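## Task

Using the forceps T1, transfer yellow vial 9 from well B2 of rack R1 into well D2 of tube carrier TC, so it rests upright on that well's floor. Then put T1 back in holder H1 with both tips in one shared slot, H1 sitting flat on its base. Every other vial must still stand in its own well, and R1 and TC must stay seated in their nests. Nothing may count as done if only the robot keeps it in place, so release everything and pull the arms away before ending.

## Robot and tools

Setup. Two six-joint arms with parallel grippers, left_arm and right_arm, face a table. The scene frame has its origin on the table top midway between them, +z up, +x reaching out over the table; left_arm stands on the +y side (names are not image sides). Base roots: left_arm at (-0.049, +0.282, 0) m, quat_wxyz (+0.999, 0, 0, +0.054); right_arm at (-0.050, -0.358, 0) m, quat_wxyz (+0.998, 0, 0, +0.058). Tube carrier TC sits between the arms; vial rack R1, forceps T1 and their holder H1 are also on the table. Well labels are printed on R1 and TC: letters for rows, numbers for columns, a triangle marking A1. Vials are lifted by the cap, held in T1, not grasped directly.

execute_actions. Argument actions is a list with zero or one item; optional pictures (boolean) turns camera images on or off for that result. An empty list only reports the current state. A move item is {"rows": [...], "steps": n}: rows holds 1 to 15 rows, steps is 1 to 15 (default 15), each step lasting 1/30 s; row k drives step k and the final row repeats for remaining steps. A wait item is {"steps": n} with n up to 300, measured from the previous result, and your reply time is included in it. A refused call moves nothing.

Row layout. Every row is one flat list of 14 numbers covering both arms, even if one arm stays still: left_arm waist, shoulder, elbow, wrist pitch, wrist yaw, wrist roll, gripper opening, then the same seven for right_arm. Joint values are absolute target angles in radians, in the same form as the Joint positions readout, not offsets. Stated ranges per arm: waist -2.618 to 3.054, shoulder 0.000 to 3.142, elbow 0.000 to 3.142, wrist pitch -1.571 to 1.571, wrist yaw -1.571 to 1.571, wrist roll -2.094 to 2.094. True ends may differ by up to 0.036 rad. A target more than 0.036 rad outside a range, and also beyond the joint's last reported angle, gets the call refused; a target past the real end is clipped there and the result may say joint sent to its limit (possibly about an earlier action). The opening number is an absolute command from -1 (shut) to +1 (wide open).

Motion behaviour. Speed is capped: each step, a joint's target is held within a fixed lead of its measured angle (waist 0.202, shoulder 0.258, elbow 0.238, wrist pitch 0.573, wrist yaw and roll 0.522 rad), and if targets would carry a gripper over 70 mm from where it is measured, all joints of that arm are pulled back proportionally. Friction can leave a joint up to about 0.031 rad short, and smaller changes may not register. Between calls, arms keep heading to the last row sent until everything has nearly stopped or a step is HELD; after that only a fresh action moves them further, though fingers still finish opening or closing.

Gripping. grip_measured is the finger motor's position on the same -1..+1 scale. Pads touch each other near -0.94; each millimetre of object width adds about 0.0208. Each gripper has a fixed reading bias up to about 0.02. Commanding below the object's width reading squeezes harder, up to roughly 50 to 62 N per pad (less on thin parts under about 5 mm; first contact can spike). To keep a grip, keep sending the closing number. Fingers extend along the gripper's +z and separate along its y; the reported position is the point between the pads, about 1 cm behind the tips.

Results. The state line gives, per arm, end_effector_position (m) and end_effector_quat_wxyz in the scene frame; it can be somewhat off, more at long reach. Joint positions and Joint velocities list six angles (rad) plus opening in metres (0.093 wide open to 0.000 shut, floor of 0; on a gripped rigid part it settles up to about 12 mm below true width). Joint torques list total drive output per joint, with offsets and noise. joint command not followed means the clearance check altered or blocked joint targets; HELD marks steps where a row was not sent in full. MOTOR HOT appears from 75 °C; at 90 °C the arm halts 10 s, and at 100 °C it goes limp and falls, reported as OVER-TEMPERATURE FAULT. Avoid holding loads longer than needed.

zoom_image. Arguments camera (cam_head_left, cam_head_right, cam_left_wrist or cam_right_wrist, each 504x504) and region [x0, y0, x1, y1] in pixels from the top-left corner, no larger than 504 by 504. It enlarges that part of the camera's latest image.

read_manual. Optional section, only "licences"; returns licence text and moves nothing.

finished_scene. Replying without a tool call ends everything.

Cautions. Never push or knock anything off the table. Do not let the arms collide or press on each other. Avoid dropping T1 or vials, slamming, or shoving hard; occasional disturbances may tug a held part or nudge loose items. Before finishing, open the grippers and move both arms clear so every item stays put on its own.

Each tool is called by a JSON object that holds its "op" and its "data", one argument or row to a line.

## Session

{"op": "execute_actions", "data": {
  "actions": []
}}

Scene clock: 0.00 s of 12600.00 s.
left_arm: end_effector_position=(+0.2171, +0.2122, +0.2589) grip_measured=+1.000 end_effector_quat_wxyz=(+0.685, -0.023, +0.672, -0.281) | right_arm: end_effector_position=(+0.4633, -0.4466, +0.1964) grip_measured=+0.991 end_effector_quat_wxyz=(-0.045, +0.761, +0.517, +0.390)
Joint positions: left_arm=[-0.216  0.459  0.239  0.318  0.246 -0.448  0.093] | right_arm=[-0.496  2.195  2.161 -1.089 -0.695  1.733  0.093]
Joint velocities: left_arm=[ 0.002  0.012 -0.002  0.051 -0.066 -0.051  0.   ] | right_arm=[-0.002  0.007  0.007 -0.051 -0.022 -0.037  0.   ]
Joint torques (N m, as the arm reports them, + toward a larger angle): no reading
Motor temperatures (°C, as the motors report them): left_arm=[23 35 35 28 23 24] | right_arm=[23 31 34 23 22 24]

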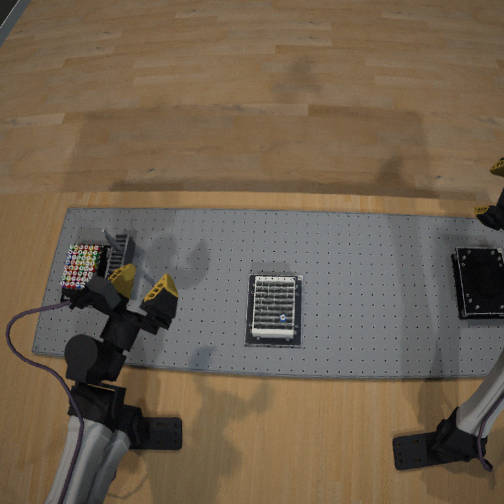

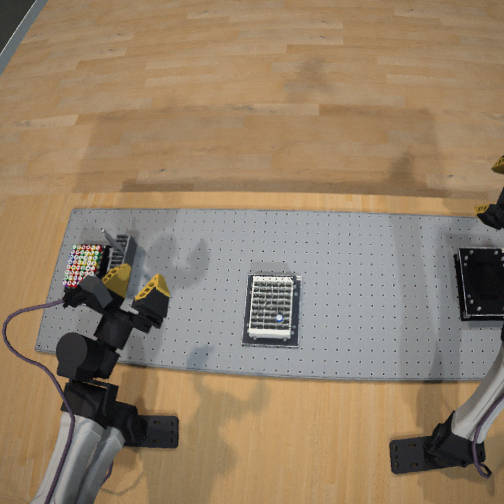

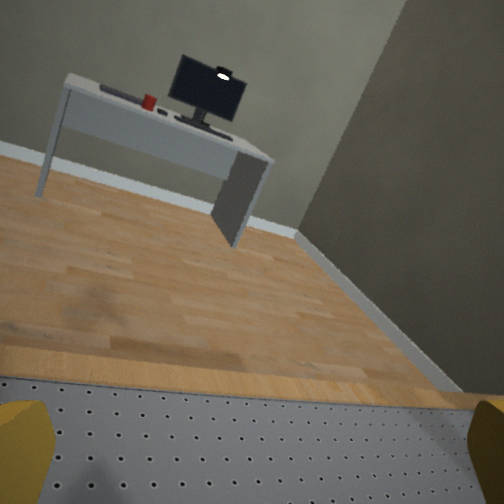

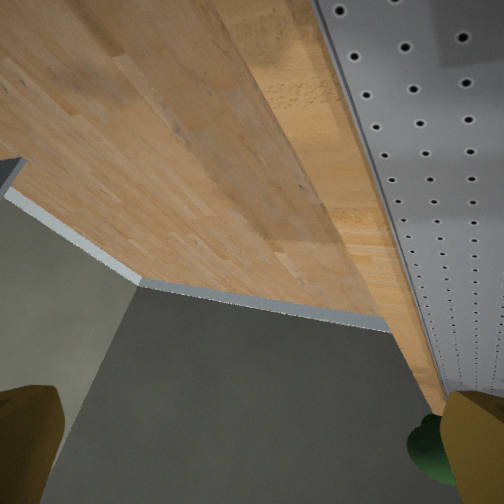

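{"op": "execute_actions", "data": {
  "actions": [
    {"rows": [[-0.1,1.0,1.2,-0.8,0,0,1,-0.496,2.195,2.161,-1.089,-0.695,1.733,1]], "steps": 15}
  ],
  "pictures": false
}}

{"op": "execute_actions", "data": {
  "actions": [
    {"rows": [[0.1,1.54,1.69,-1.55,0,0,1,-0.496,2.195,2.161,-1.089,-0.695,1.733,1]], "steps": 15}
  ],
  "pictures": false
}}

{"op": "execute_actions", "data": {
  "actions": [
    {"steps": 30}
  ]
}}

Scene clock: 3.80 s of 12600.00 s.
left_arm: end_effector_position=(+0.2686, +0.2797, +0.3346) grip_measured=+1.000 end_effector_quat_wxyz=(+0.521, -0.006, +0.853, -0.013) | right_arm: end_effector_position=(+0.4633, -0.4466, +0.1964) grip_measured=+0.991 end_effector_quat_wxyz=(-0.045, +0.761, +0.517, +0.390)
Joint positions: left_arm=[-0.109  0.99   1.206 -0.69   0.015 -0.024  0.093] | right_arm=[-0.496  2.195  2.161 -1.089 -0.695  1.733  0.093]
Joint velocities: left_arm=[-0.012 -0.252  0.154 -0.315 -0.066  0.037  0.   ] | right_arm=[-0.012 -0.022  0.002 -0.007  0.007 -0.037  0.001]
Joint torques (N m, as the arm reports them, + toward a larger angle): left_arm=[ 0.14 -0.09  6.97  1.25 -0.05  0.09] | right_arm=[ -0.1  -11.66   6.8    1.04  -0.35  -0.05]
Motor temperatures (°C, as the motors report them): left_arm=[23 35 35 29 23 24] | right_arm=[23 33 35 24 22 24]
Steps of this call (steps 1 to 90: nothing new was sent; then 0.30 s passed at rest; steps 91 to 105: all 15 steps of this action). Readings (joint positions):
91: left_arm=[-0.199 0.492 0.284 0.229 0.223 -0.376] | right_arm=[-0.496 2.195 2.161 -1.089 -0.695 1.733]
92: left_arm=[-0.163 0.576 0.366 0.115 0.182 -0.301] | right_arm=[-0.496 2.195 2.161 -1.089 -0.695 1.733]
94: left_arm=[-0.118 0.762 0.543 -0.098 0.112 -0.196] | right_arm=[-0.496 2.195 2.161 -1.089 -0.695 1.733]
98: left_arm=[-0.109 1.014 0.869 -0.503 0.046 -0.085] | right_arm=[-0.496 2.195 2.161 -1.089 -0.695 1.733]
105: the state above

Scene clock: 4.30 s of 12600.00 s.
left_arm: end_effector_position=(+0.2456, +0.3421, +0.2261) grip_measured=+1.000 end_effector_quat_wxyz=(+0.093, -0.105, +0.990, +0.008) | right_arm: end_effector_position=(+0.4633, -0.4466, +0.1964) grip_measured=+0.991 end_effector_quat_wxyz=(-0.045, +0.761, +0.517, +0.390)
Joint positions: left_arm=[ 0.094  1.565  1.676 -1.495  0.003 -0.009  0.093] | right_arm=[-0.496  2.195  2.161 -1.089 -0.695  1.733  0.093]
Joint velocities: left_arm=[ 0.012 -0.217 -0.007 -0.344  0.007 -0.022  0.   ] | right_arm=[-0.002  0.002 -0.007 -0.022  0.007 -0.022  0.001]
Joint torques (N m, as the arm reports them, + toward a larger angle): left_arm=[-0.08 -8.14  8.6   0.66  0.04  0.05] | right_arm=[ -0.16 -11.81   6.9    1.    -0.34  -0.05]
Motor temperatures (°C, as the motors report them): left_arm=[23 35 35 29 23 24] | right_arm=[23 33 35 24 22 24]
Steps of this call (steps 1 to 15: all 15 steps of this action). Readings (joint positions):
1: left_arm=[-0.074 1.019 1.264 -0.793 0.031 -0.018] | right_arm=[-0.496 2.195 2.161 -1.089 -0.695 1.733]
2: left_arm=[-0.009 1.085 1.358 -0.914 0.029 -0.016] | right_arm=[-0.496 2.195 2.161 -1.089 -0.695 1.733]
4: left_arm=[0.074 1.251 1.547 -1.116 0.009 -0.014] | right_arm=[-0.496 2.195 2.161 -1.089 -0.695 1.733]
8: left_arm=[0.094 1.512 1.680 -1.323 0.003 -0.011] | right_arm=[-0.496 2.195 2.161 -1.089 -0.695 1.733]
15: the state above

Scene clock: 5.30 s of 12600.00 s.
left_arm: end_effector_position=(+0.2342, +0.3398, +0.2284) grip_measured=+1.000 end_effector_quat_wxyz=(+0.080, -0.105, +0.991, +0.006) | right_arm: end_effector_position=(+0.4633, -0.4466, +0.1964) grip_measured=+0.991 end_effector_quat_wxyz=(-0.045, +0.761, +0.517, +0.390)
Joint positions: left_arm=[ 0.094  1.55   1.676 -1.537  0.003 -0.008  0.093] | right_arm=[-0.496  2.195  2.161 -1.089 -0.695  1.733  0.093]
Joint velocities: left_arm=[-0.007 -0.007 -0.022  0.066  0.037  0.007  0.   ] | right_arm=[-0.012 -0.002 -0.007 -0.081 -0.007 -0.051  0.   ]
Joint torques (N m, as the arm reports them, + toward a larger angle): left_arm=[-0.1  -7.89  8.43  0.58 -0.01  0.11] | right_arm=[ -0.13 -11.8    6.87   1.    -0.31  -0.06]
Motor temperatures (°C, as the motors report them): left_arm=[23 35 35 29 23 24] | right_arm=[23 33 35 24 22 24]
Steps of this call (steps 1 to 30: the robot went on to your last target). Readings (joint positions):
1: left_arm=[0.094 1.558 1.676 -1.505 0.003 -0.008] | right_arm=[-0.496 2.195 2.161 -1.089 -0.695 1.733]
2: left_arm=[0.094 1.553 1.676 -1.513 0.003 -0.008] | right_arm=[-0.496 2.195 2.161 -1.089 -0.695 1.733]
4: left_arm=[0.094 1.550 1.676 -1.524 0.003 -0.008] | right_arm=[-0.496 2.195 2.161 -1.089 -0.695 1.733]
8: left_arm=[0.094 1.550 1.676 -1.533 0.003 -0.008] | right_arm=[-0.496 2.195 2.161 -1.089 -0.695 1.733]
30: the state above
All arms were judged still, so your last target was given up. Only a new action makes them travel on or press farther. Fingers that are still opening or closing keep moving.

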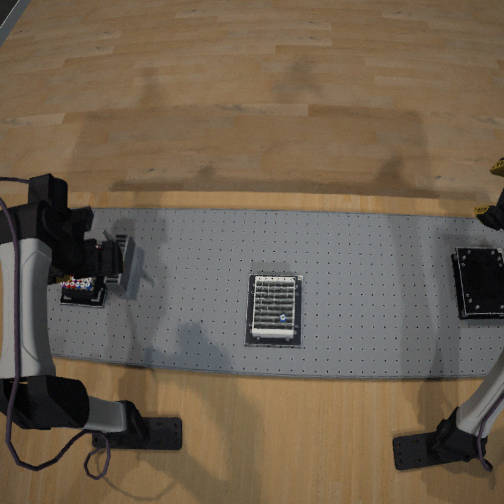

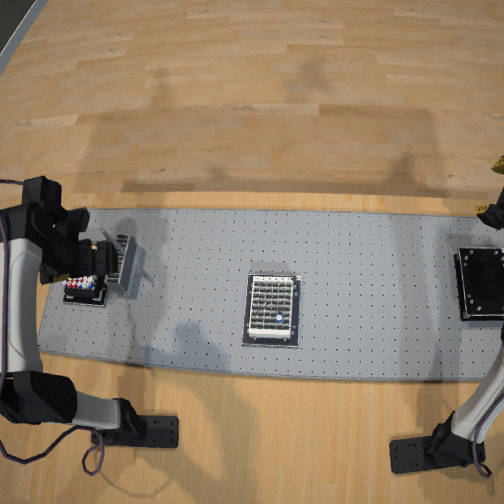

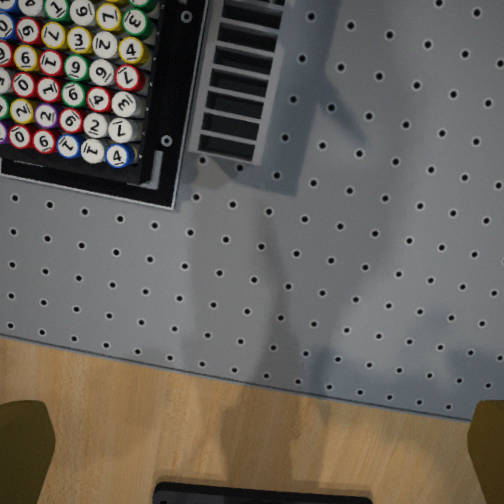

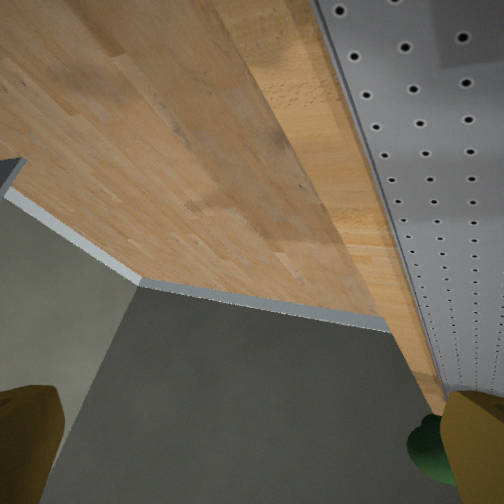

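{"op": "execute_actions", "data": {
  "actions": [
    {"rows": [[0.06,1.78,1.93,-1.46,0,0,1,-0.496,2.195,2.161,-1.089,-0.695,1.733,1]], "steps": 15}
  ],
  "pictures": false
}}

{"op": "execute_actions", "data": {
  "actions": [
    {"steps": 20}
  ]
}}

Scene clock: 8.07 s of 12600.00 s.
left_arm: end_effector_position=(+0.3148, +0.3468, +0.2225) grip_measured=+1.000 end_effector_quat_wxyz=(+0.112, -0.091, +0.990, +0.009) | right_arm: end_effector_position=(+0.4633, -0.4466, +0.1964) grip_measured=+0.991 end_effector_quat_wxyz=(-0.045, +0.761, +0.517, +0.390)
Joint positions: left_arm=[ 0.068  1.795  1.911 -1.462  0.002 -0.008  0.093] | right_arm=[-0.496  2.195  2.161 -1.089 -0.695  1.733  0.093]
Joint velocities: left_arm=[ 0.002  0.002 -0.022 -0.022  0.037 -0.007  0.   ] | right_arm=[ 0.002 -0.002 -0.012  0.037 -0.007  0.051  0.001]
Joint torques (N m, as the arm reports them, + toward a larger angle): left_arm=[ -1.21 -10.81   9.24   0.81   0.03   0.12] | right_arm=[ -0.14 -11.78   6.89   1.06  -0.37  -0.05]
Motor temperatures (°C, as the motors report them): left_arm=[23 36 36 29 23 24] | right_arm=[23 34 35 24 22 24]
Steps of this call (steps 1 to 68: nothing new was sent; steps 69 to 83: all 15 steps of this action). Readings (joint positions):
69: left_arm=[0.091 1.580 1.719 -1.556 0.002 -0.008] | right_arm=[-0.496 2.195 2.161 -1.089 -0.695 1.733]
70: left_arm=[0.085 1.634 1.801 -1.551 0.002 -0.008] | right_arm=[-0.496 2.195 2.161 -1.089 -0.695 1.733]
72: left_arm=[0.074 1.725 1.899 -1.493 0.002 -0.008] | right_arm=[-0.496 2.195 2.161 -1.089 -0.695 1.733]
76: left_arm=[0.068 1.794 1.911 -1.462 0.002 -0.008] | right_arm=[-0.496 2.195 2.161 -1.089 -0.695 1.733]
83: the state above

Scene clock: 8.73 s of 12600.00 s.
left_arm: end_effector_position=(+0.3148, +0.3468, +0.2225) grip_measured=+1.000 end_effector_quat_wxyz=(+0.112, -0.091, +0.990, +0.009) | right_arm: end_effector_position=(+0.4633, -0.4466, +0.1964) grip_measured=+0.991 end_effector_quat_wxyz=(-0.045, +0.761, +0.517, +0.390)
Joint positions: left_arm=[ 0.068  1.795  1.911 -1.462  0.002 -0.008  0.093] | right_arm=[-0.496  2.195  2.161 -1.089 -0.695  1.733  0.093]
Joint velocities: left_arm=[-0.007 -0.017 -0.027 -0.066 -0.007 -0.095  0.   ] | right_arm=[-0.012 -0.007 -0.017 -0.037  0.007 -0.007  0.001]
Joint torques (N m, as the arm reports them, + toward a larger angle): left_arm=[ -1.3  -11.09   9.19   0.77   0.02   0.11] | right_arm=[ -0.06 -11.82   6.9    1.    -0.33  -0.07]
Motor temperatures (°C, as the motors report them): left_arm=[23 36 36 29 23 24] | right_arm=[23 35 35 24 22 24]
Steps of this call (steps 1 to 15: the robot went on to your last target; steps 16 to 20: nothing new was sent). Readings (joint positions):
1: left_arm=[0.068 1.795 1.911 -1.462 0.002 -0.008] | right_arm=[-0.496 2.195 2.161 -1.089 -0.695 1.733]
2: left_arm=[0.068 1.795 1.911 -1.462 0.002 -0.008] | right_arm=[-0.496 2.195 2.161 -1.089 -0.695 1.733]
4: left_arm=[0.068 1.795 1.911 -1.462 0.002 -0.008] | right_arm=[-0.496 2.195 2.161 -1.089 -0.695 1.733]
8: left_arm=[0.068 1.795 1.911 -1.462 0.002 -0.008] | right_arm=[-0.496 2.195 2.161 -1.089 -0.695 1.733]
20: the state above
All arms were judged still, so your last target was given up. Only a new action makes them travel on or press farther. Fingers that are still opening or closing keep moving.

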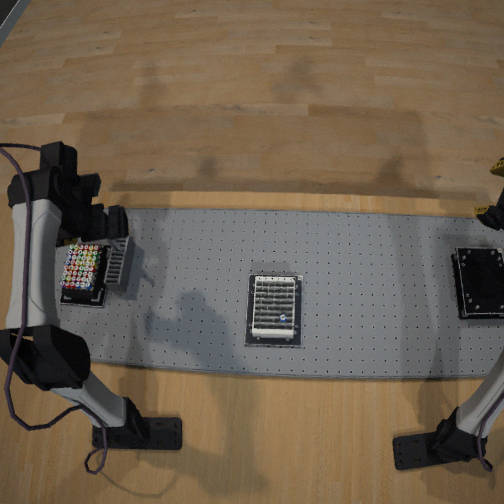

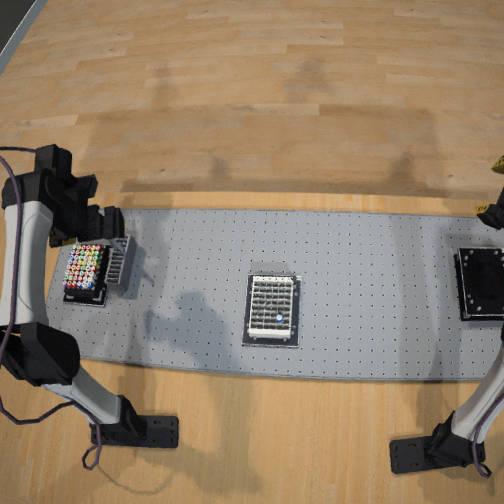

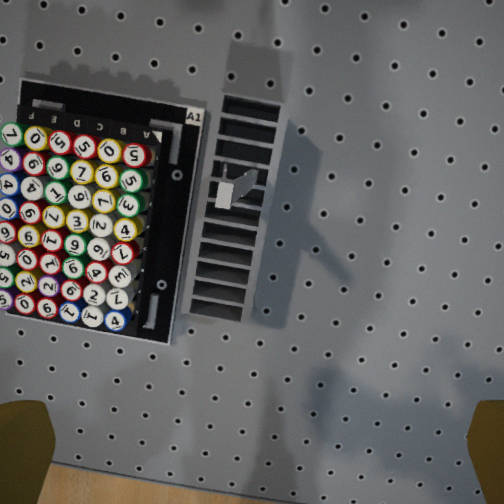

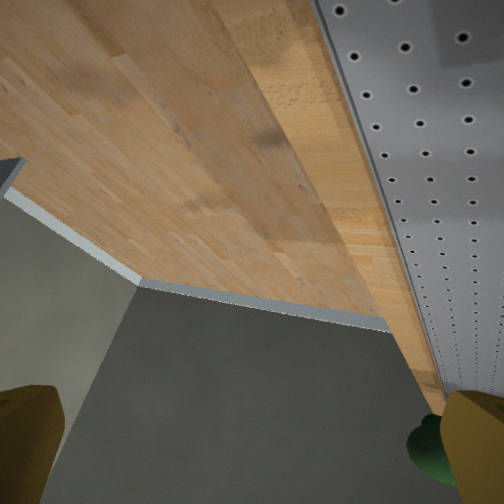

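{"op": "execute_actions", "data": {
  "actions": [
    {"rows": [[0.075,2.08,2.225,-1.51,0,-0.17,1,-0.496,2.195,2.161,-1.089,-0.695,1.733,1]], "steps": 15}
  ],
  "pictures": false
}}

{"op": "execute_actions", "data": {
  "actions": [
    {"steps": 20}
  ]
}}

Scene clock: 14.97 s of 12600.00 s.
left_arm: end_effector_position=(+0.3782, +0.3581, +0.1880) grip_measured=+1.000 end_effector_quat_wxyz=(+0.089, -0.165, +0.982, -0.000) | right_arm: end_effector_position=(+0.4633, -0.4466, +0.1964) grip_measured=+0.991 end_effector_quat_wxyz=(-0.045, +0.761, +0.517, +0.390)
Joint positions: left_arm=[ 0.068  2.098  2.201 -1.495  0.002 -0.157  0.093] | right_arm=[-0.496  2.195  2.161 -1.089 -0.695  1.733  0.093]
Joint velocities: left_arm=[-0.002 -0.042  0.017 -0.051 -0.007 -0.051  0.   ] | right_arm=[-0.007  0.012  0.002 -0.007 -0.037 -0.022 -0.001]
Joint torques (N m, as the arm reports them, + toward a larger angle): left_arm=[  0.1  -14.22   9.6    0.59  -0.03  -0.05] | right_arm=[ -0.2  -11.73   7.09   1.04  -0.35  -0.04]
Motor temperatures (°C, as the motors report them): left_arm=[23 37 36 29 23 24] | right_arm=[23 37 36 24 22 24]
Steps of this call (steps 1 to 90: nothing new was sent; then 2.73 s passed at rest; steps 91 to 105: all 15 steps of this action). Readings (joint positions):
91: left_arm=[0.068 1.833 1.967 -1.503 0.002 -0.032] | right_arm=[-0.496 2.195 2.161 -1.089 -0.695 1.733]
92: left_arm=[0.068 1.895 2.062 -1.527 0.002 -0.059] | right_arm=[-0.496 2.195 2.161 -1.089 -0.695 1.733]
94: left_arm=[0.068 2.006 2.182 -1.496 0.002 -0.096] | right_arm=[-0.496 2.195 2.161 -1.089 -0.695 1.733]
98: left_arm=[0.068 2.102 2.201 -1.487 0.002 -0.135] | right_arm=[-0.496 2.195 2.161 -1.089 -0.695 1.733]
105: the state above

Scene clock: 15.63 s of 12600.00 s.
left_arm: end_effector_position=(+0.3777, +0.3580, +0.1884) grip_measured=+1.000 end_effector_quat_wxyz=(+0.089, -0.168, +0.982, -0.000) | right_arm: end_effector_position=(+0.4633, -0.4466, +0.1964) grip_measured=+0.991 end_effector_quat_wxyz=(-0.045, +0.761, +0.517, +0.390)
Joint positions: left_arm=[ 0.068  2.097  2.201 -1.497  0.002 -0.162  0.093] | right_arm=[-0.496  2.195  2.161 -1.089 -0.695  1.733  0.093]
Joint velocities: left_arm=[-0.012  0.007  0.002  0.007 -0.022  0.007  0.   ] | right_arm=[-0.002 -0.012 -0.002  0.022 -0.022  0.037  0.   ]
Joint torques (N m, as the arm reports them, + toward a larger angle): left_arm=[ -0.2  -14.18   9.55   0.57   0.    -0.05] | right_arm=[ -0.19 -11.75   6.87   1.    -0.41  -0.06]
Motor temperatures (°C, as the motors report them): left_arm=[23 38 36 29 23 24] | right_arm=[23 37 36 24 22 24]
Steps of this call (steps 1 to 15: the robot went on to your last target; steps 16 to 20: nothing new was sent). Readings (joint positions):
1: left_arm=[0.068 2.097 2.201 -1.495 0.002 -0.158] | right_arm=[-0.496 2.195 2.161 -1.089 -0.695 1.733]
2: left_arm=[0.068 2.097 2.201 -1.496 0.002 -0.159] | right_arm=[-0.496 2.195 2.161 -1.089 -0.695 1.733]
4: left_arm=[0.068 2.097 2.201 -1.496 0.002 -0.160] | right_arm=[-0.496 2.195 2.161 -1.089 -0.695 1.733]
8: left_arm=[0.068 2.097 2.201 -1.497 0.002 -0.161] | right_arm=[-0.496 2.195 2.161 -1.089 -0.695 1.733]
20: the state above
All arms were judged still, so your last target was given up. Only a new action makes them travel on or press farther. Fingers that are still opening or closing keep moving.

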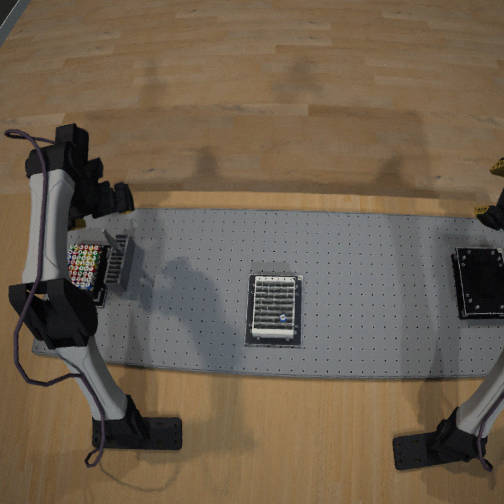

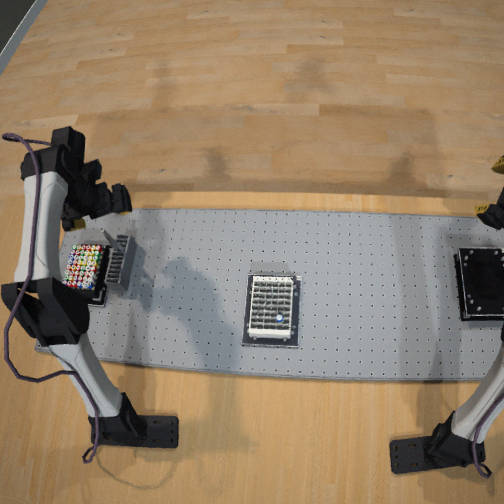

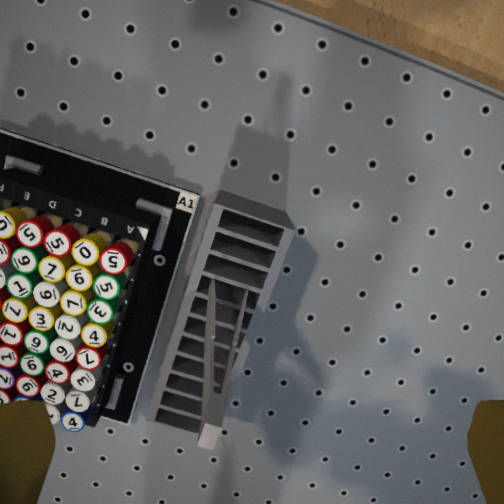

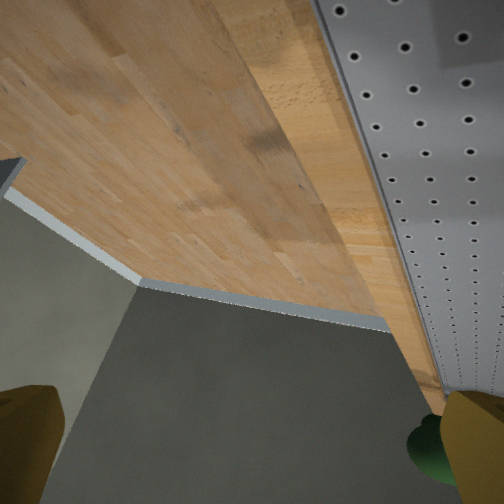

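Wrong sign for q6.

{"op": "execute_actions", "data": {
  "actions": [
    {"rows": [[0.075,2.08,2.225,-1.51,0,0.19,1,-0.496,2.195,2.161,-1.089,-0.695,1.733,1]], "steps": 15}
  ],
  "pictures": false
}}

{"op": "execute_actions", "data": {
  "actions": [
    {"steps": 20}
  ]
}}

Scene clock: 18.10 s of 12600.00 s.
left_arm: end_effector_position=(+0.3776, +0.3580, +0.1884) grip_measured=+1.000 end_effector_quat_wxyz=(+0.088, -0.004, +0.996, +0.014) | right_arm: end_effector_position=(+0.4633, -0.4466, +0.1964) grip_measured=+0.991 end_effector_quat_wxyz=(-0.045, +0.761, +0.517, +0.390)
Joint positions: left_arm=[ 0.068  2.097  2.201 -1.497  0.002  0.169  0.093] | right_arm=[-0.496  2.195  2.161 -1.089 -0.695  1.733  0.093]
Joint velocities: left_arm=[-0.017 -0.017  0.002  0.066 -0.066  0.007  0.   ] | right_arm=[-0.007 -0.012 -0.017 -0.066  0.037 -0.007  0.001]
Joint torques (N m, as the arm reports them, + toward a larger angle): left_arm=[  0.   -14.29   9.45   0.56   0.02   0.13] | right_arm=[ -0.04 -11.77   6.75   1.06  -0.36  -0.03]
Motor temperatures (°C, as the motors report them): left_arm=[23 39 37 29 23 24] | right_arm=[23 38 36 24 22 24]
Steps of this call (steps 1 to 59: nothing new was sent; steps 60 to 74: all 15 steps of this action). Readings (joint positions):
60: left_arm=[0.068 2.097 2.201 -1.497 0.002 -0.107] | right_arm=[-0.496 2.195 2.161 -1.089 -0.695 1.733]
61: left_arm=[0.068 2.097 2.201 -1.497 0.002 -0.049] | right_arm=[-0.496 2.195 2.161 -1.089 -0.695 1.733]
63: left_arm=[0.068 2.097 2.201 -1.497 0.002 0.035] | right_arm=[-0.496 2.195 2.161 -1.089 -0.695 1.733]
67: left_arm=[0.068 2.097 2.201 -1.497 0.002 0.122] | right_arm=[-0.496 2.195 2.161 -1.089 -0.695 1.733]
74: the state above

Scene clock: 18.77 s of 12600.00 s.
left_arm: end_effector_position=(+0.3776, +0.3580, +0.1884) grip_measured=+1.000 end_effector_quat_wxyz=(+0.088, +0.003, +0.996, +0.015) | right_arm: end_effector_position=(+0.4633, -0.4466, +0.1964) grip_measured=+0.991 end_effector_quat_wxyz=(-0.045, +0.761, +0.517, +0.390)
Joint positions: left_arm=[ 0.068  2.097  2.201 -1.497  0.002  0.182  0.093] | right_arm=[-0.496  2.195  2.161 -1.089 -0.695  1.733  0.093]
Joint velocities: left_arm=[-0.017 -0.002 -0.002  0.022  0.037  0.007  0.   ] | right_arm=[ 0.007  0.002  0.007  0.007  0.007 -0.022 -0.   ]
Joint torques (N m, as the arm reports them, + toward a larger angle): left_arm=[ -0.12 -14.1    9.52   0.51   0.01   0.13] | right_arm=[ -0.32 -12.04   7.     1.03  -0.35  -0.03]
Motor temperatures (°C, as the motors report them): left_arm=[23 39 37 29 23 24] | right_arm=[23 38 36 24 22 24]
Steps of this call (steps 1 to 20: the robot went on to your last target). Readings (joint positions):
1: left_arm=[0.068 2.097 2.201 -1.497 0.002 0.172] | right_arm=[-0.496 2.195 2.161 -1.089 -0.695 1.733]
2: left_arm=[0.068 2.097 2.201 -1.497 0.002 0.174] | right_arm=[-0.496 2.195 2.161 -1.089 -0.695 1.733]
4: left_arm=[0.068 2.097 2.201 -1.497 0.002 0.177] | right_arm=[-0.496 2.195 2.161 -1.089 -0.695 1.733]
8: left_arm=[0.068 2.097 2.201 -1.497 0.002 0.180] | right_arm=[-0.496 2.195 2.161 -1.089 -0.695 1.733]
20: the state above

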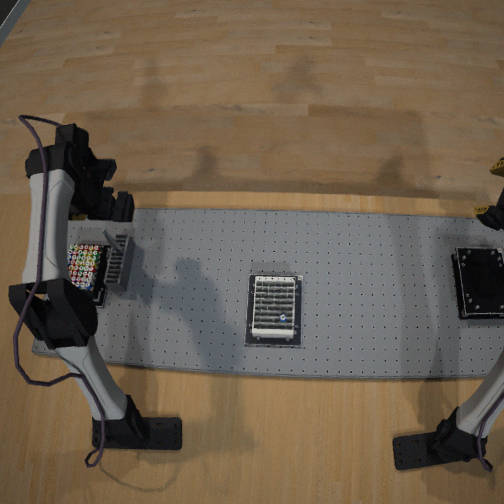

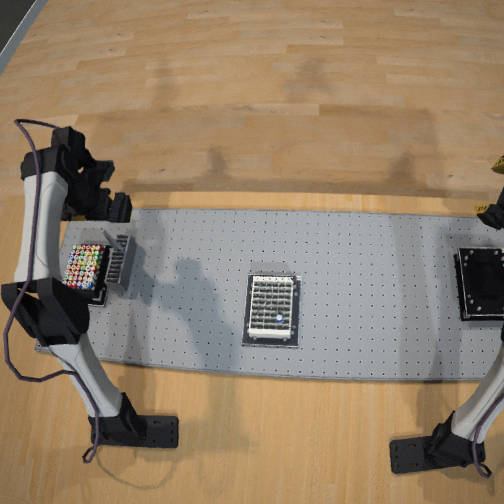

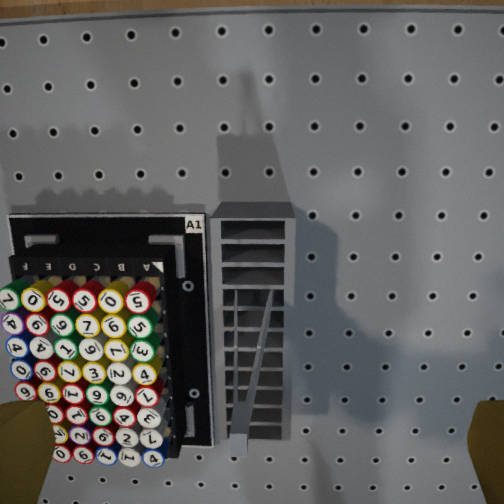

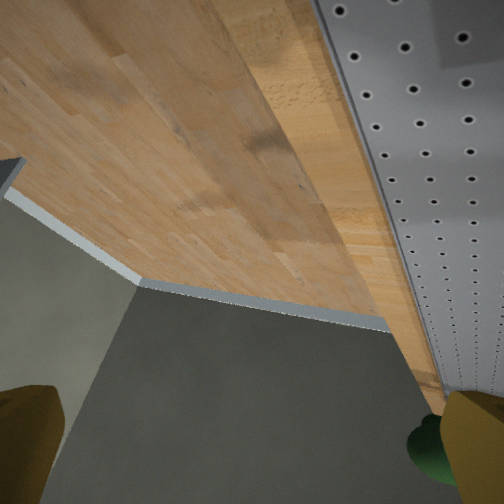

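{"op": "execute_actions", "data": {
  "actions": [
    {"rows": [[0.085,2.08,2.16,-1.45,0,0.19,0,-0.496,2.195,2.161,-1.089,-0.695,1.733,1],[0.085,2.08,2.16,-1.45,0,0.19,0,-0.496,2.195,2.161,-1.089,-0.695,1.733,1],[0.085,2.08,2.16,-1.45,0,0.19,0,-0.496,2.195,2.161,-1.089,-0.695,1.733,1],[0.085,2.08,2.16,-1.45,0,0.19,0,-0.496,2.195,2.161,-1.089,-0.695,1.733,1],[0.085,2.08,2.10,-1.40,0,0.19,0,-0.496,2.195,2.161,-1.089,-0.695,1.733,1],[0.085,2.08,2.10,-1.40,0,0.19,0,-0.496,2.195,2.161,-1.089,-0.695,1.733,1],[0.085,2.08,2.10,-1.40,0,0.19,0,-0.496,2.195,2.161,-1.089,-0.695,1.733,1],[0.085,2.08,2.10,-1.40,0,0.19,0,-0.496,2.195,2.161,-1.089,-0.695,1.733,1],[0.085,2.075,2.04,-1.345,0,0.19,0,-0.496,2.195,2.161,-1.089,-0.695,1.733,1]], "steps": 15}
  ],
  "pictures": false
}}

{"op": "execute_actions", "data": {
  "actions": [
    {"steps": 20}
  ]
}}

Scene clock: 26.00 s of 12600.00 s.
left_arm: end_effector_position=(+0.3782, +0.3615, +0.1561) grip_measured=+0.001 end_effector_quat_wxyz=(+0.077, -0.001, +0.997, +0.013) | right_arm: end_effector_position=(+0.4633, -0.4466, +0.1964) grip_measured=+0.991 end_effector_quat_wxyz=(-0.045, +0.761, +0.517, +0.390)
Joint positions: left_arm=[ 0.076  2.083  2.05  -1.382  0.002  0.182  0.045] | right_arm=[-0.496  2.195  2.161 -1.089 -0.695  1.733  0.093]
Joint velocities: left_arm=[-0.012 -0.007  0.007  0.139  0.066  0.007  0.   ] | right_arm=[ 0.017  0.007 -0.002  0.007 -0.037  0.051 -0.001]
Joint torques (N m, as the arm reports them, + toward a larger angle): left_arm=[  0.21 -13.52   6.94   0.76   0.05   0.11] | right_arm=[ -0.09 -11.62   6.92   0.97  -0.36  -0.04]
Motor temperatures (°C, as the motors report them): left_arm=[23 41 37 28 23 24] | right_arm=[23 40 37 25 22 24]
Steps of this call (steps 1 to 15: the robot went on to your last target; steps 16 to 90: nothing new was sent; then 3.73 s passed at rest; steps 91 to 105: all 15 steps of this action). Readings (joint positions):
91: left_arm=[0.069 2.096 2.196 -1.492 0.002 0.182] | right_arm=[-0.496 2.195 2.161 -1.089 -0.695 1.733]
92: left_arm=[0.070 2.094 2.189 -1.486 0.002 0.182] | right_arm=[-0.496 2.195 2.161 -1.089 -0.695 1.733]
94: left_arm=[0.073 2.094 2.179 -1.478 0.002 0.182] | right_arm=[-0.496 2.195 2.161 -1.089 -0.695 1.733]
98: left_arm=[0.076 2.088 2.121 -1.441 0.002 0.182] | right_arm=[-0.496 2.195 2.161 -1.089 -0.695 1.733]
105: the state above

Scene clock: 26.67 s of 12600.00 s.
left_arm: end_effector_position=(+0.3831, +0.3624, +0.1569) grip_measured=+0.001 end_effector_quat_wxyz=(+0.087, -0.001, +0.996, +0.015) | right_arm: end_effector_position=(+0.4633, -0.4466, +0.1964) grip_measured=+0.991 end_effector_quat_wxyz=(-0.045, +0.761, +0.517, +0.390)
Joint positions: left_arm=[ 0.076  2.083  2.05  -1.361  0.002  0.182  0.045] | right_arm=[-0.496  2.195  2.161 -1.089 -0.695  1.733  0.093]
Joint velocities: left_arm=[ 0.002  0.022 -0.002  0.007  0.007 -0.022  0.   ] | right_arm=[-0.002 -0.027  0.002 -0.066 -0.066  0.037  0.001]
Joint torques (N m, as the arm reports them, + toward a larger angle): left_arm=[  0.08 -13.57   6.85   0.82   0.06   0.12] | right_arm=[ -0.07 -11.71   6.74   1.02  -0.42  -0.01]
Motor temperatures (°C, as the motors report them): left_arm=[23 42 37 29 23 24] | right_arm=[23 40 37 25 22 24]
Steps of this call (steps 1 to 20: the robot went on to your last target). Readings (joint positions):
1: left_arm=[0.076 2.083 2.050 -1.377 0.002 0.182] | right_arm=[-0.496 2.195 2.161 -1.089 -0.695 1.733]
2: left_arm=[0.076 2.083 2.050 -1.373 0.002 0.182] | right_arm=[-0.496 2.195 2.161 -1.089 -0.695 1.733]
4: left_arm=[0.076 2.083 2.050 -1.368 0.002 0.182] | right_arm=[-0.496 2.195 2.161 -1.089 -0.695 1.733]
8: left_arm=[0.076 2.083 2.050 -1.363 0.002 0.182] | right_arm=[-0.496 2.195 2.161 -1.089 -0.695 1.733]
20: the state above

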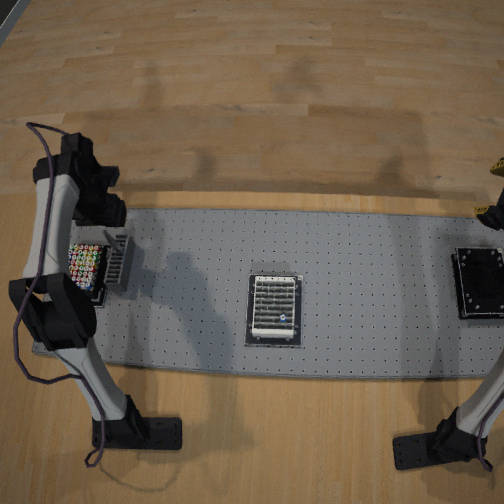

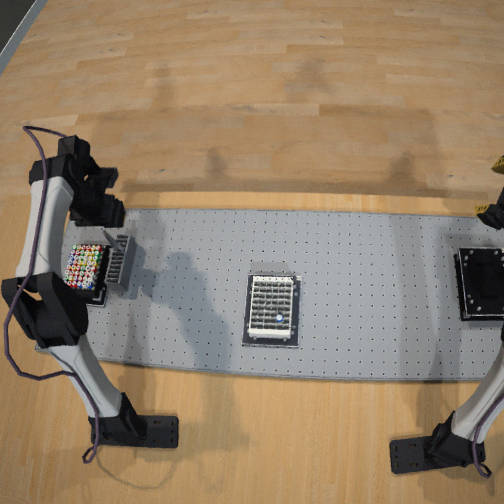

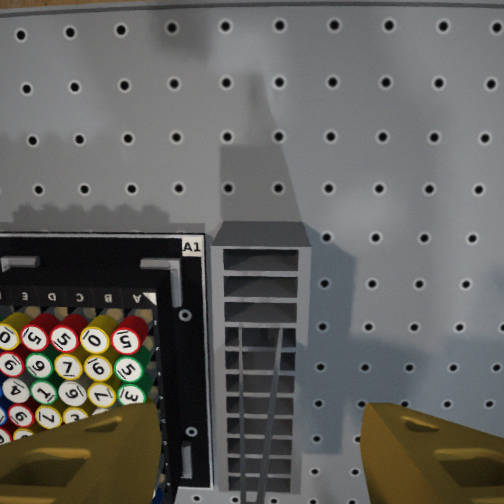

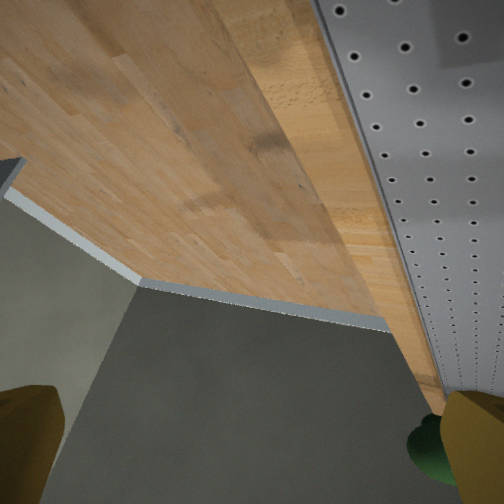

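{"op": "zoom_image", "data": {
  "camera": "cam_head_left",
  "region": [50, 150, 200, 300]
}}

Region (50, 150, 200, 300) of cam_head_left's 504x504 image, scaled by 3.360, with more detail than that image has.

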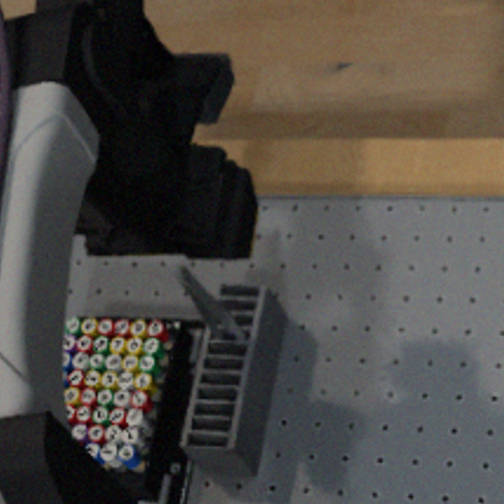

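{"op": "execute_actions", "data": {
  "actions": [
    {"rows": [[0.085,2.04,1.97,-1.34,0,0.19,0,-0.496,2.195,2.161,-1.089,-0.695,1.733,1],[0.085,2.04,1.97,-1.34,0,0.19,0,-0.496,2.195,2.161,-1.089,-0.695,1.733,1],[0.085,2.04,1.97,-1.34,0,0.19,0,-0.496,2.195,2.161,-1.089,-0.695,1.733,1],[0.085,2.04,1.97,-1.34,0,0.19,0,-0.496,2.195,2.161,-1.089,-0.695,1.733,1],[0.085,2.04,1.97,-1.34,0,0.19,0,-0.496,2.195,2.161,-1.089,-0.695,1.733,1],[0.085,1.985,1.89,-1.32,0,0.19,0,-0.496,2.195,2.161,-1.089,-0.695,1.733,1]], "steps": 15}
  ],
  "pictures": false
}}

{"op": "execute_actions", "data": {
  "actions": [
    {"steps": 20}
  ]
}}

{"op": "zoom_image", "data": {
  "camera": "cam_head_left",
  "region": [50, 150, 200, 300]
}}

Scene clock: 34.90 s of 12600.00 s.
left_arm: end_effector_position=(+0.3584, +0.3578, +0.1492) grip_measured=+0.001 end_effector_quat_wxyz=(+0.069, -0.001, +0.998, +0.012) | right_arm: end_effector_position=(+0.4633, -0.4466, +0.1964) grip_measured=+0.991 end_effector_quat_wxyz=(-0.045, +0.761, +0.517, +0.390)
Joint positions: left_arm=[ 0.076  2.002  1.904 -1.333  0.002  0.182  0.045] | right_arm=[-0.496  2.195  2.161 -1.089 -0.695  1.733  0.093]
Joint velocities: left_arm=[ 0.007 -0.007  0.002  0.007 -0.022 -0.037  0.001] | right_arm=[-0.007  0.007  0.012  0.007  0.007 -0.007  0.001]
Joint torques (N m, as the arm reports them, + toward a larger angle): left_arm=[  0.05 -13.57   6.53   0.66   0.03   0.09] | right_arm=[  0.02 -11.81   6.7    1.03  -0.4   -0.08]
Motor temperatures (°C, as the motors report them): left_arm=[23 44 37 29 23 24] | right_arm=[23 42 37 25 22 24]
Steps of this call (steps 1 to 15: the robot went on to your last target; steps 16 to 90: nothing new was sent; then 4.73 s passed at rest; steps 91 to 105: all 15 steps of this action). Readings (joint positions):
91: left_arm=[0.076 2.077 2.036 -1.351 0.002 0.182] | right_arm=[-0.496 2.195 2.161 -1.089 -0.695 1.733]
92: left_arm=[0.076 2.068 2.016 -1.347 0.002 0.182] | right_arm=[-0.496 2.195 2.161 -1.089 -0.695 1.733]
94: left_arm=[0.076 2.060 1.992 -1.348 0.002 0.182] | right_arm=[-0.496 2.195 2.161 -1.089 -0.695 1.733]
98: left_arm=[0.076 2.024 1.919 -1.332 0.002 0.182] | right_arm=[-0.496 2.195 2.161 -1.089 -0.695 1.733]
105: the state above

Scene clock: 35.57 s of 12600.00 s.
left_arm: end_effector_position=(+0.3584, +0.3578, +0.1492) grip_measured=+0.001 end_effector_quat_wxyz=(+0.069, -0.001, +0.998, +0.012) | right_arm: end_effector_position=(+0.4633, -0.4466, +0.1964) grip_measured=+0.991 end_effector_quat_wxyz=(-0.045, +0.761, +0.517, +0.390)
Joint positions: left_arm=[ 0.076  2.002  1.904 -1.333  0.002  0.182  0.045] | right_arm=[-0.496  2.195  2.161 -1.089 -0.695  1.733  0.093]
Joint velocities: left_arm=[-0.012 -0.022 -0.002 -0.066 -0.007 -0.022 -0.   ] | right_arm=[ 0.002  0.002 -0.007 -0.007 -0.022  0.022  0.001]
Joint torques (N m, as the arm reports them, + toward a larger angle): left_arm=[  0.23 -13.41   6.39   0.7    0.04   0.06] | right_arm=[ -0.14 -11.99   7.1    1.02  -0.41  -0.01]
Motor temperatures (°C, as the motors report them): left_arm=[23 44 37 29 23 24] | right_arm=[23 42 37 25 22 24]
Steps of this call (steps 1 to 15: the robot went on to your last target; steps 16 to 20: nothing new was sent). Readings (joint positions):
1: left_arm=[0.076 2.002 1.904 -1.333 0.002 0.182] | right_arm=[-0.496 2.195 2.161 -1.089 -0.695 1.733]
2: left_arm=[0.076 2.002 1.904 -1.333 0.002 0.182] | right_arm=[-0.496 2.195 2.161 -1.089 -0.695 1.733]
4: left_arm=[0.076 2.002 1.904 -1.333 0.002 0.182] | right_arm=[-0.496 2.195 2.161 -1.089 -0.695 1.733]
8: left_arm=[0.076 2.002 1.904 -1.333 0.002 0.182] | right_arm=[-0.496 2.195 2.161 -1.089 -0.695 1.733]
20: the state above
All arms were judged still, so your last target was given up. Only a new action makes them travel on or press farther. Fingers that are still opening or closing keep moving.

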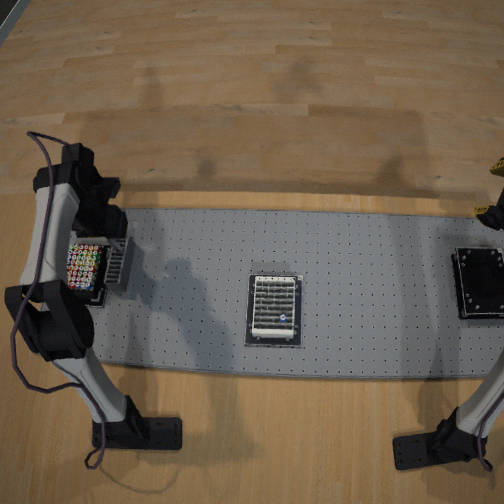

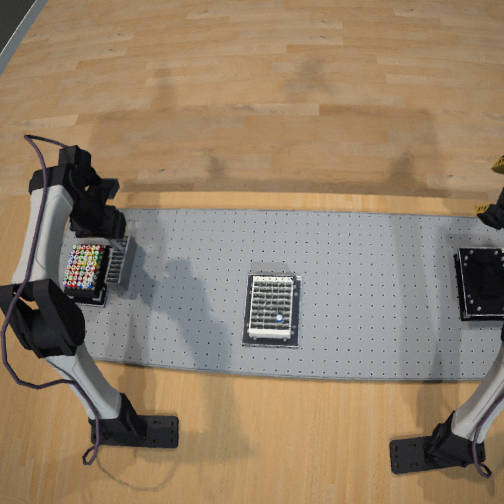

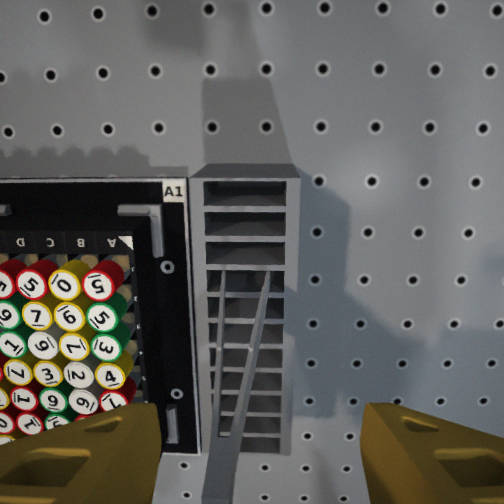

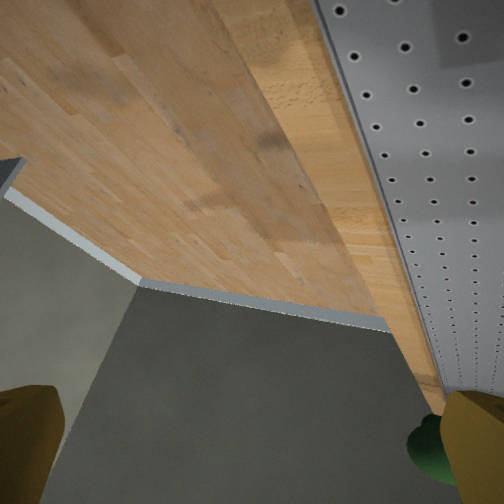

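Region (50, 150, 200, 300) of cam_head_left's 504x504 image, scaled by 3.360, with more detail than that image has.

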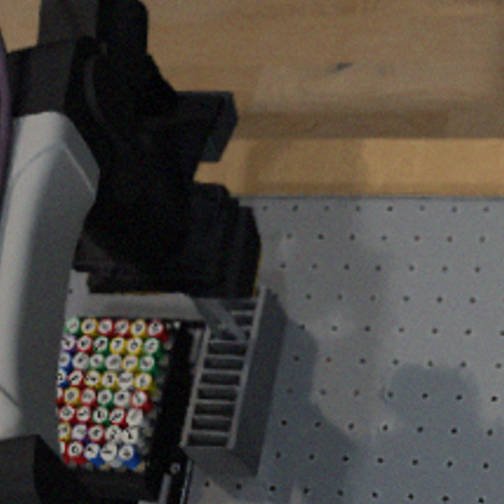

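{"op": "execute_actions", "data": {
  "actions": [
    {"rows": [[0.108,1.99,1.89,-1.32,0,0.19,0,-0.496,2.195,2.161,-1.089,-0.695,1.733,1],[0.108,1.99,1.89,-1.32,0,0.19,0,-0.496,2.195,2.161,-1.089,-0.695,1.733,1],[0.108,1.99,1.89,-1.32,0,0.19,0,-0.496,2.195,2.161,-1.089,-0.695,1.733,1],[0.108,1.99,1.89,-1.32,0,0.19,0,-0.496,2.195,2.161,-1.089,-0.695,1.733,1],[0.108,1.99,1.89,-1.32,0,0.19,0,-0.496,2.195,2.161,-1.089,-0.695,1.733,1],[0.108,2.02,1.89,-1.32,0,0.19,0,-0.496,2.195,2.161,-1.089,-0.695,1.733,1],[0.108,2.02,1.89,-1.32,0,0.19,0,-0.496,2.195,2.161,-1.089,-0.695,1.733,1],[0.108,2.02,1.89,-1.32,0,0.19,0,-0.496,2.195,2.161,-1.089,-0.695,1.733,1],[0.108,2.05,1.89,-1.32,0,0.19,0,-0.496,2.195,2.161,-1.089,-0.695,1.733,1]], "steps": 15}
  ],
  "pictures": false
}}

{"op": "execute_actions", "data": {
  "actions": [
    {"steps": 20}
  ]
}}

Scene clock: 42.07 s of 12600.00 s.
left_arm: end_effector_position=(+0.3576, +0.3688, +0.1310) grip_measured=+0.001 end_effector_quat_wxyz=(+0.047, -0.014, +0.999, +0.008) | right_arm: end_effector_position=(+0.4633, -0.4466, +0.1964) grip_measured=+0.991 end_effector_quat_wxyz=(-0.045, +0.761, +0.517, +0.390)
Joint positions: left_arm=[ 0.102  2.048  1.904 -1.332  0.002  0.182  0.045] | right_arm=[-0.496  2.195  2.161 -1.089 -0.695  1.733  0.093]
Joint velocities: left_arm=[-0.012  0.081  0.032 -0.022 -0.022  0.007  0.   ] | right_arm=[ 0.012  0.007 -0.007 -0.051 -0.037 -0.007 -0.001]
Joint torques (N m, as the arm reports them, + toward a larger angle): left_arm=[  0.05 -12.73   6.35   0.57   0.04   0.06] | right_arm=[ -0.11 -11.75   7.02   1.03  -0.36   0.01]
Motor temperatures (°C, as the motors report them): left_arm=[23 45 37 29 23 24] | right_arm=[23 43 38 25 22 24]
Steps of this call (steps 1 to 90: nothing new was sent; then 3.00 s passed at rest; steps 91 to 105: all 15 steps of this action). Readings (joint positions):
91: left_arm=[0.078 2.002 1.904 -1.333 0.002 0.182] | right_arm=[-0.496 2.195 2.161 -1.089 -0.695 1.733]
92: left_arm=[0.082 2.002 1.904 -1.333 0.002 0.182] | right_arm=[-0.496 2.195 2.161 -1.089 -0.695 1.733]
94: left_arm=[0.093 2.002 1.904 -1.333 0.002 0.182] | right_arm=[-0.496 2.195 2.161 -1.089 -0.695 1.733]
98: left_arm=[0.102 2.005 1.904 -1.333 0.002 0.182] | right_arm=[-0.496 2.195 2.161 -1.089 -0.695 1.733]
105: the state above

Scene clock: 42.73 s of 12600.00 s.
left_arm: end_effector_position=(+0.3577, +0.3688, +0.1301) grip_measured=+0.001 end_effector_quat_wxyz=(+0.046, -0.014, +0.999, +0.008) | right_arm: end_effector_position=(+0.4633, -0.4466, +0.1964) grip_measured=+0.991 end_effector_quat_wxyz=(-0.045, +0.761, +0.517, +0.390)
Joint positions: left_arm=[ 0.102  2.05   1.904 -1.332  0.002  0.182  0.045] | right_arm=[-0.496  2.195  2.161 -1.089 -0.695  1.733  0.093]
Joint velocities: left_arm=[ 0.002 -0.012  0.002 -0.066 -0.037  0.022  0.   ] | right_arm=[-0.012  0.002 -0.002 -0.081 -0.022 -0.051  0.   ]
Joint torques (N m, as the arm reports them, + toward a larger angle): left_arm=[ -0.05 -12.59   6.39   0.61   0.03   0.11] | right_arm=[ -0.22 -12.06   7.04   1.07  -0.34  -0.06]
Motor temperatures (°C, as the motors report them): left_arm=[23 45 37 28 23 24] | right_arm=[23 43 38 25 22 24]
Steps of this call (steps 1 to 15: the robot went on to your last target; steps 16 to 20: nothing new was sent). Readings (joint positions):
1: left_arm=[0.102 2.050 1.904 -1.332 0.002 0.182] | right_arm=[-0.496 2.195 2.161 -1.089 -0.695 1.733]
2: left_arm=[0.102 2.050 1.904 -1.332 0.002 0.182] | right_arm=[-0.496 2.195 2.161 -1.089 -0.695 1.733]
4: left_arm=[0.102 2.050 1.904 -1.332 0.002 0.182] | right_arm=[-0.496 2.195 2.161 -1.089 -0.695 1.733]
8: left_arm=[0.102 2.050 1.904 -1.332 0.002 0.182] | right_arm=[-0.496 2.195 2.161 -1.089 -0.695 1.733]
20: the state above
All arms were judged still, so your last target was given up. Only a new action makes them travel on or press farther. Fingers that are still opening or closing keep moving.

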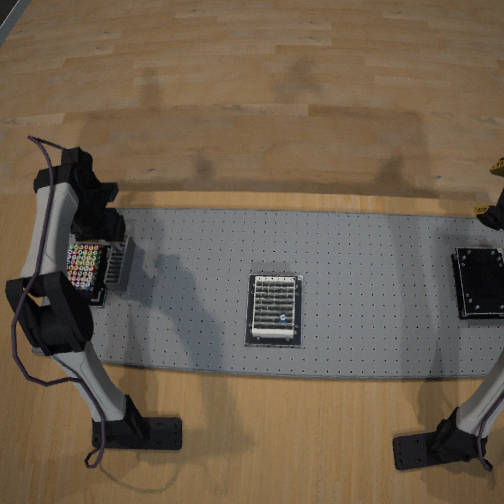

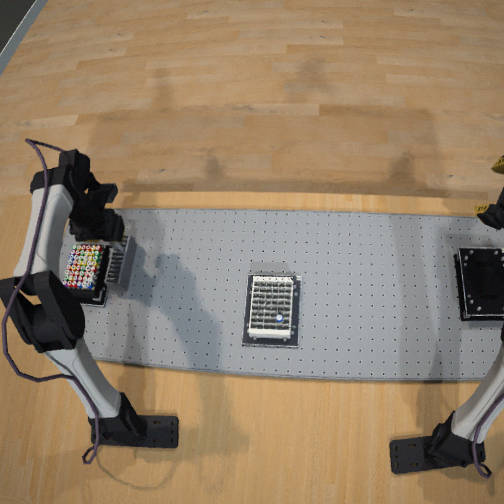

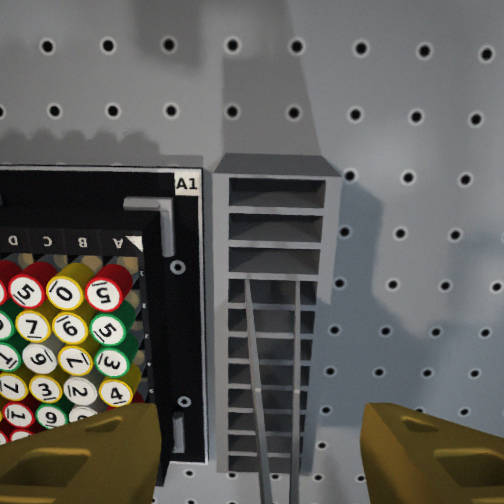

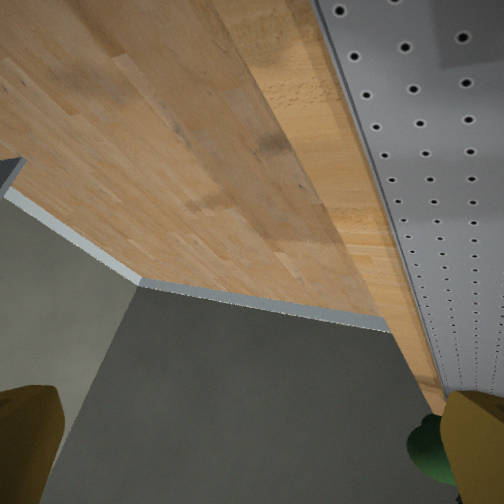

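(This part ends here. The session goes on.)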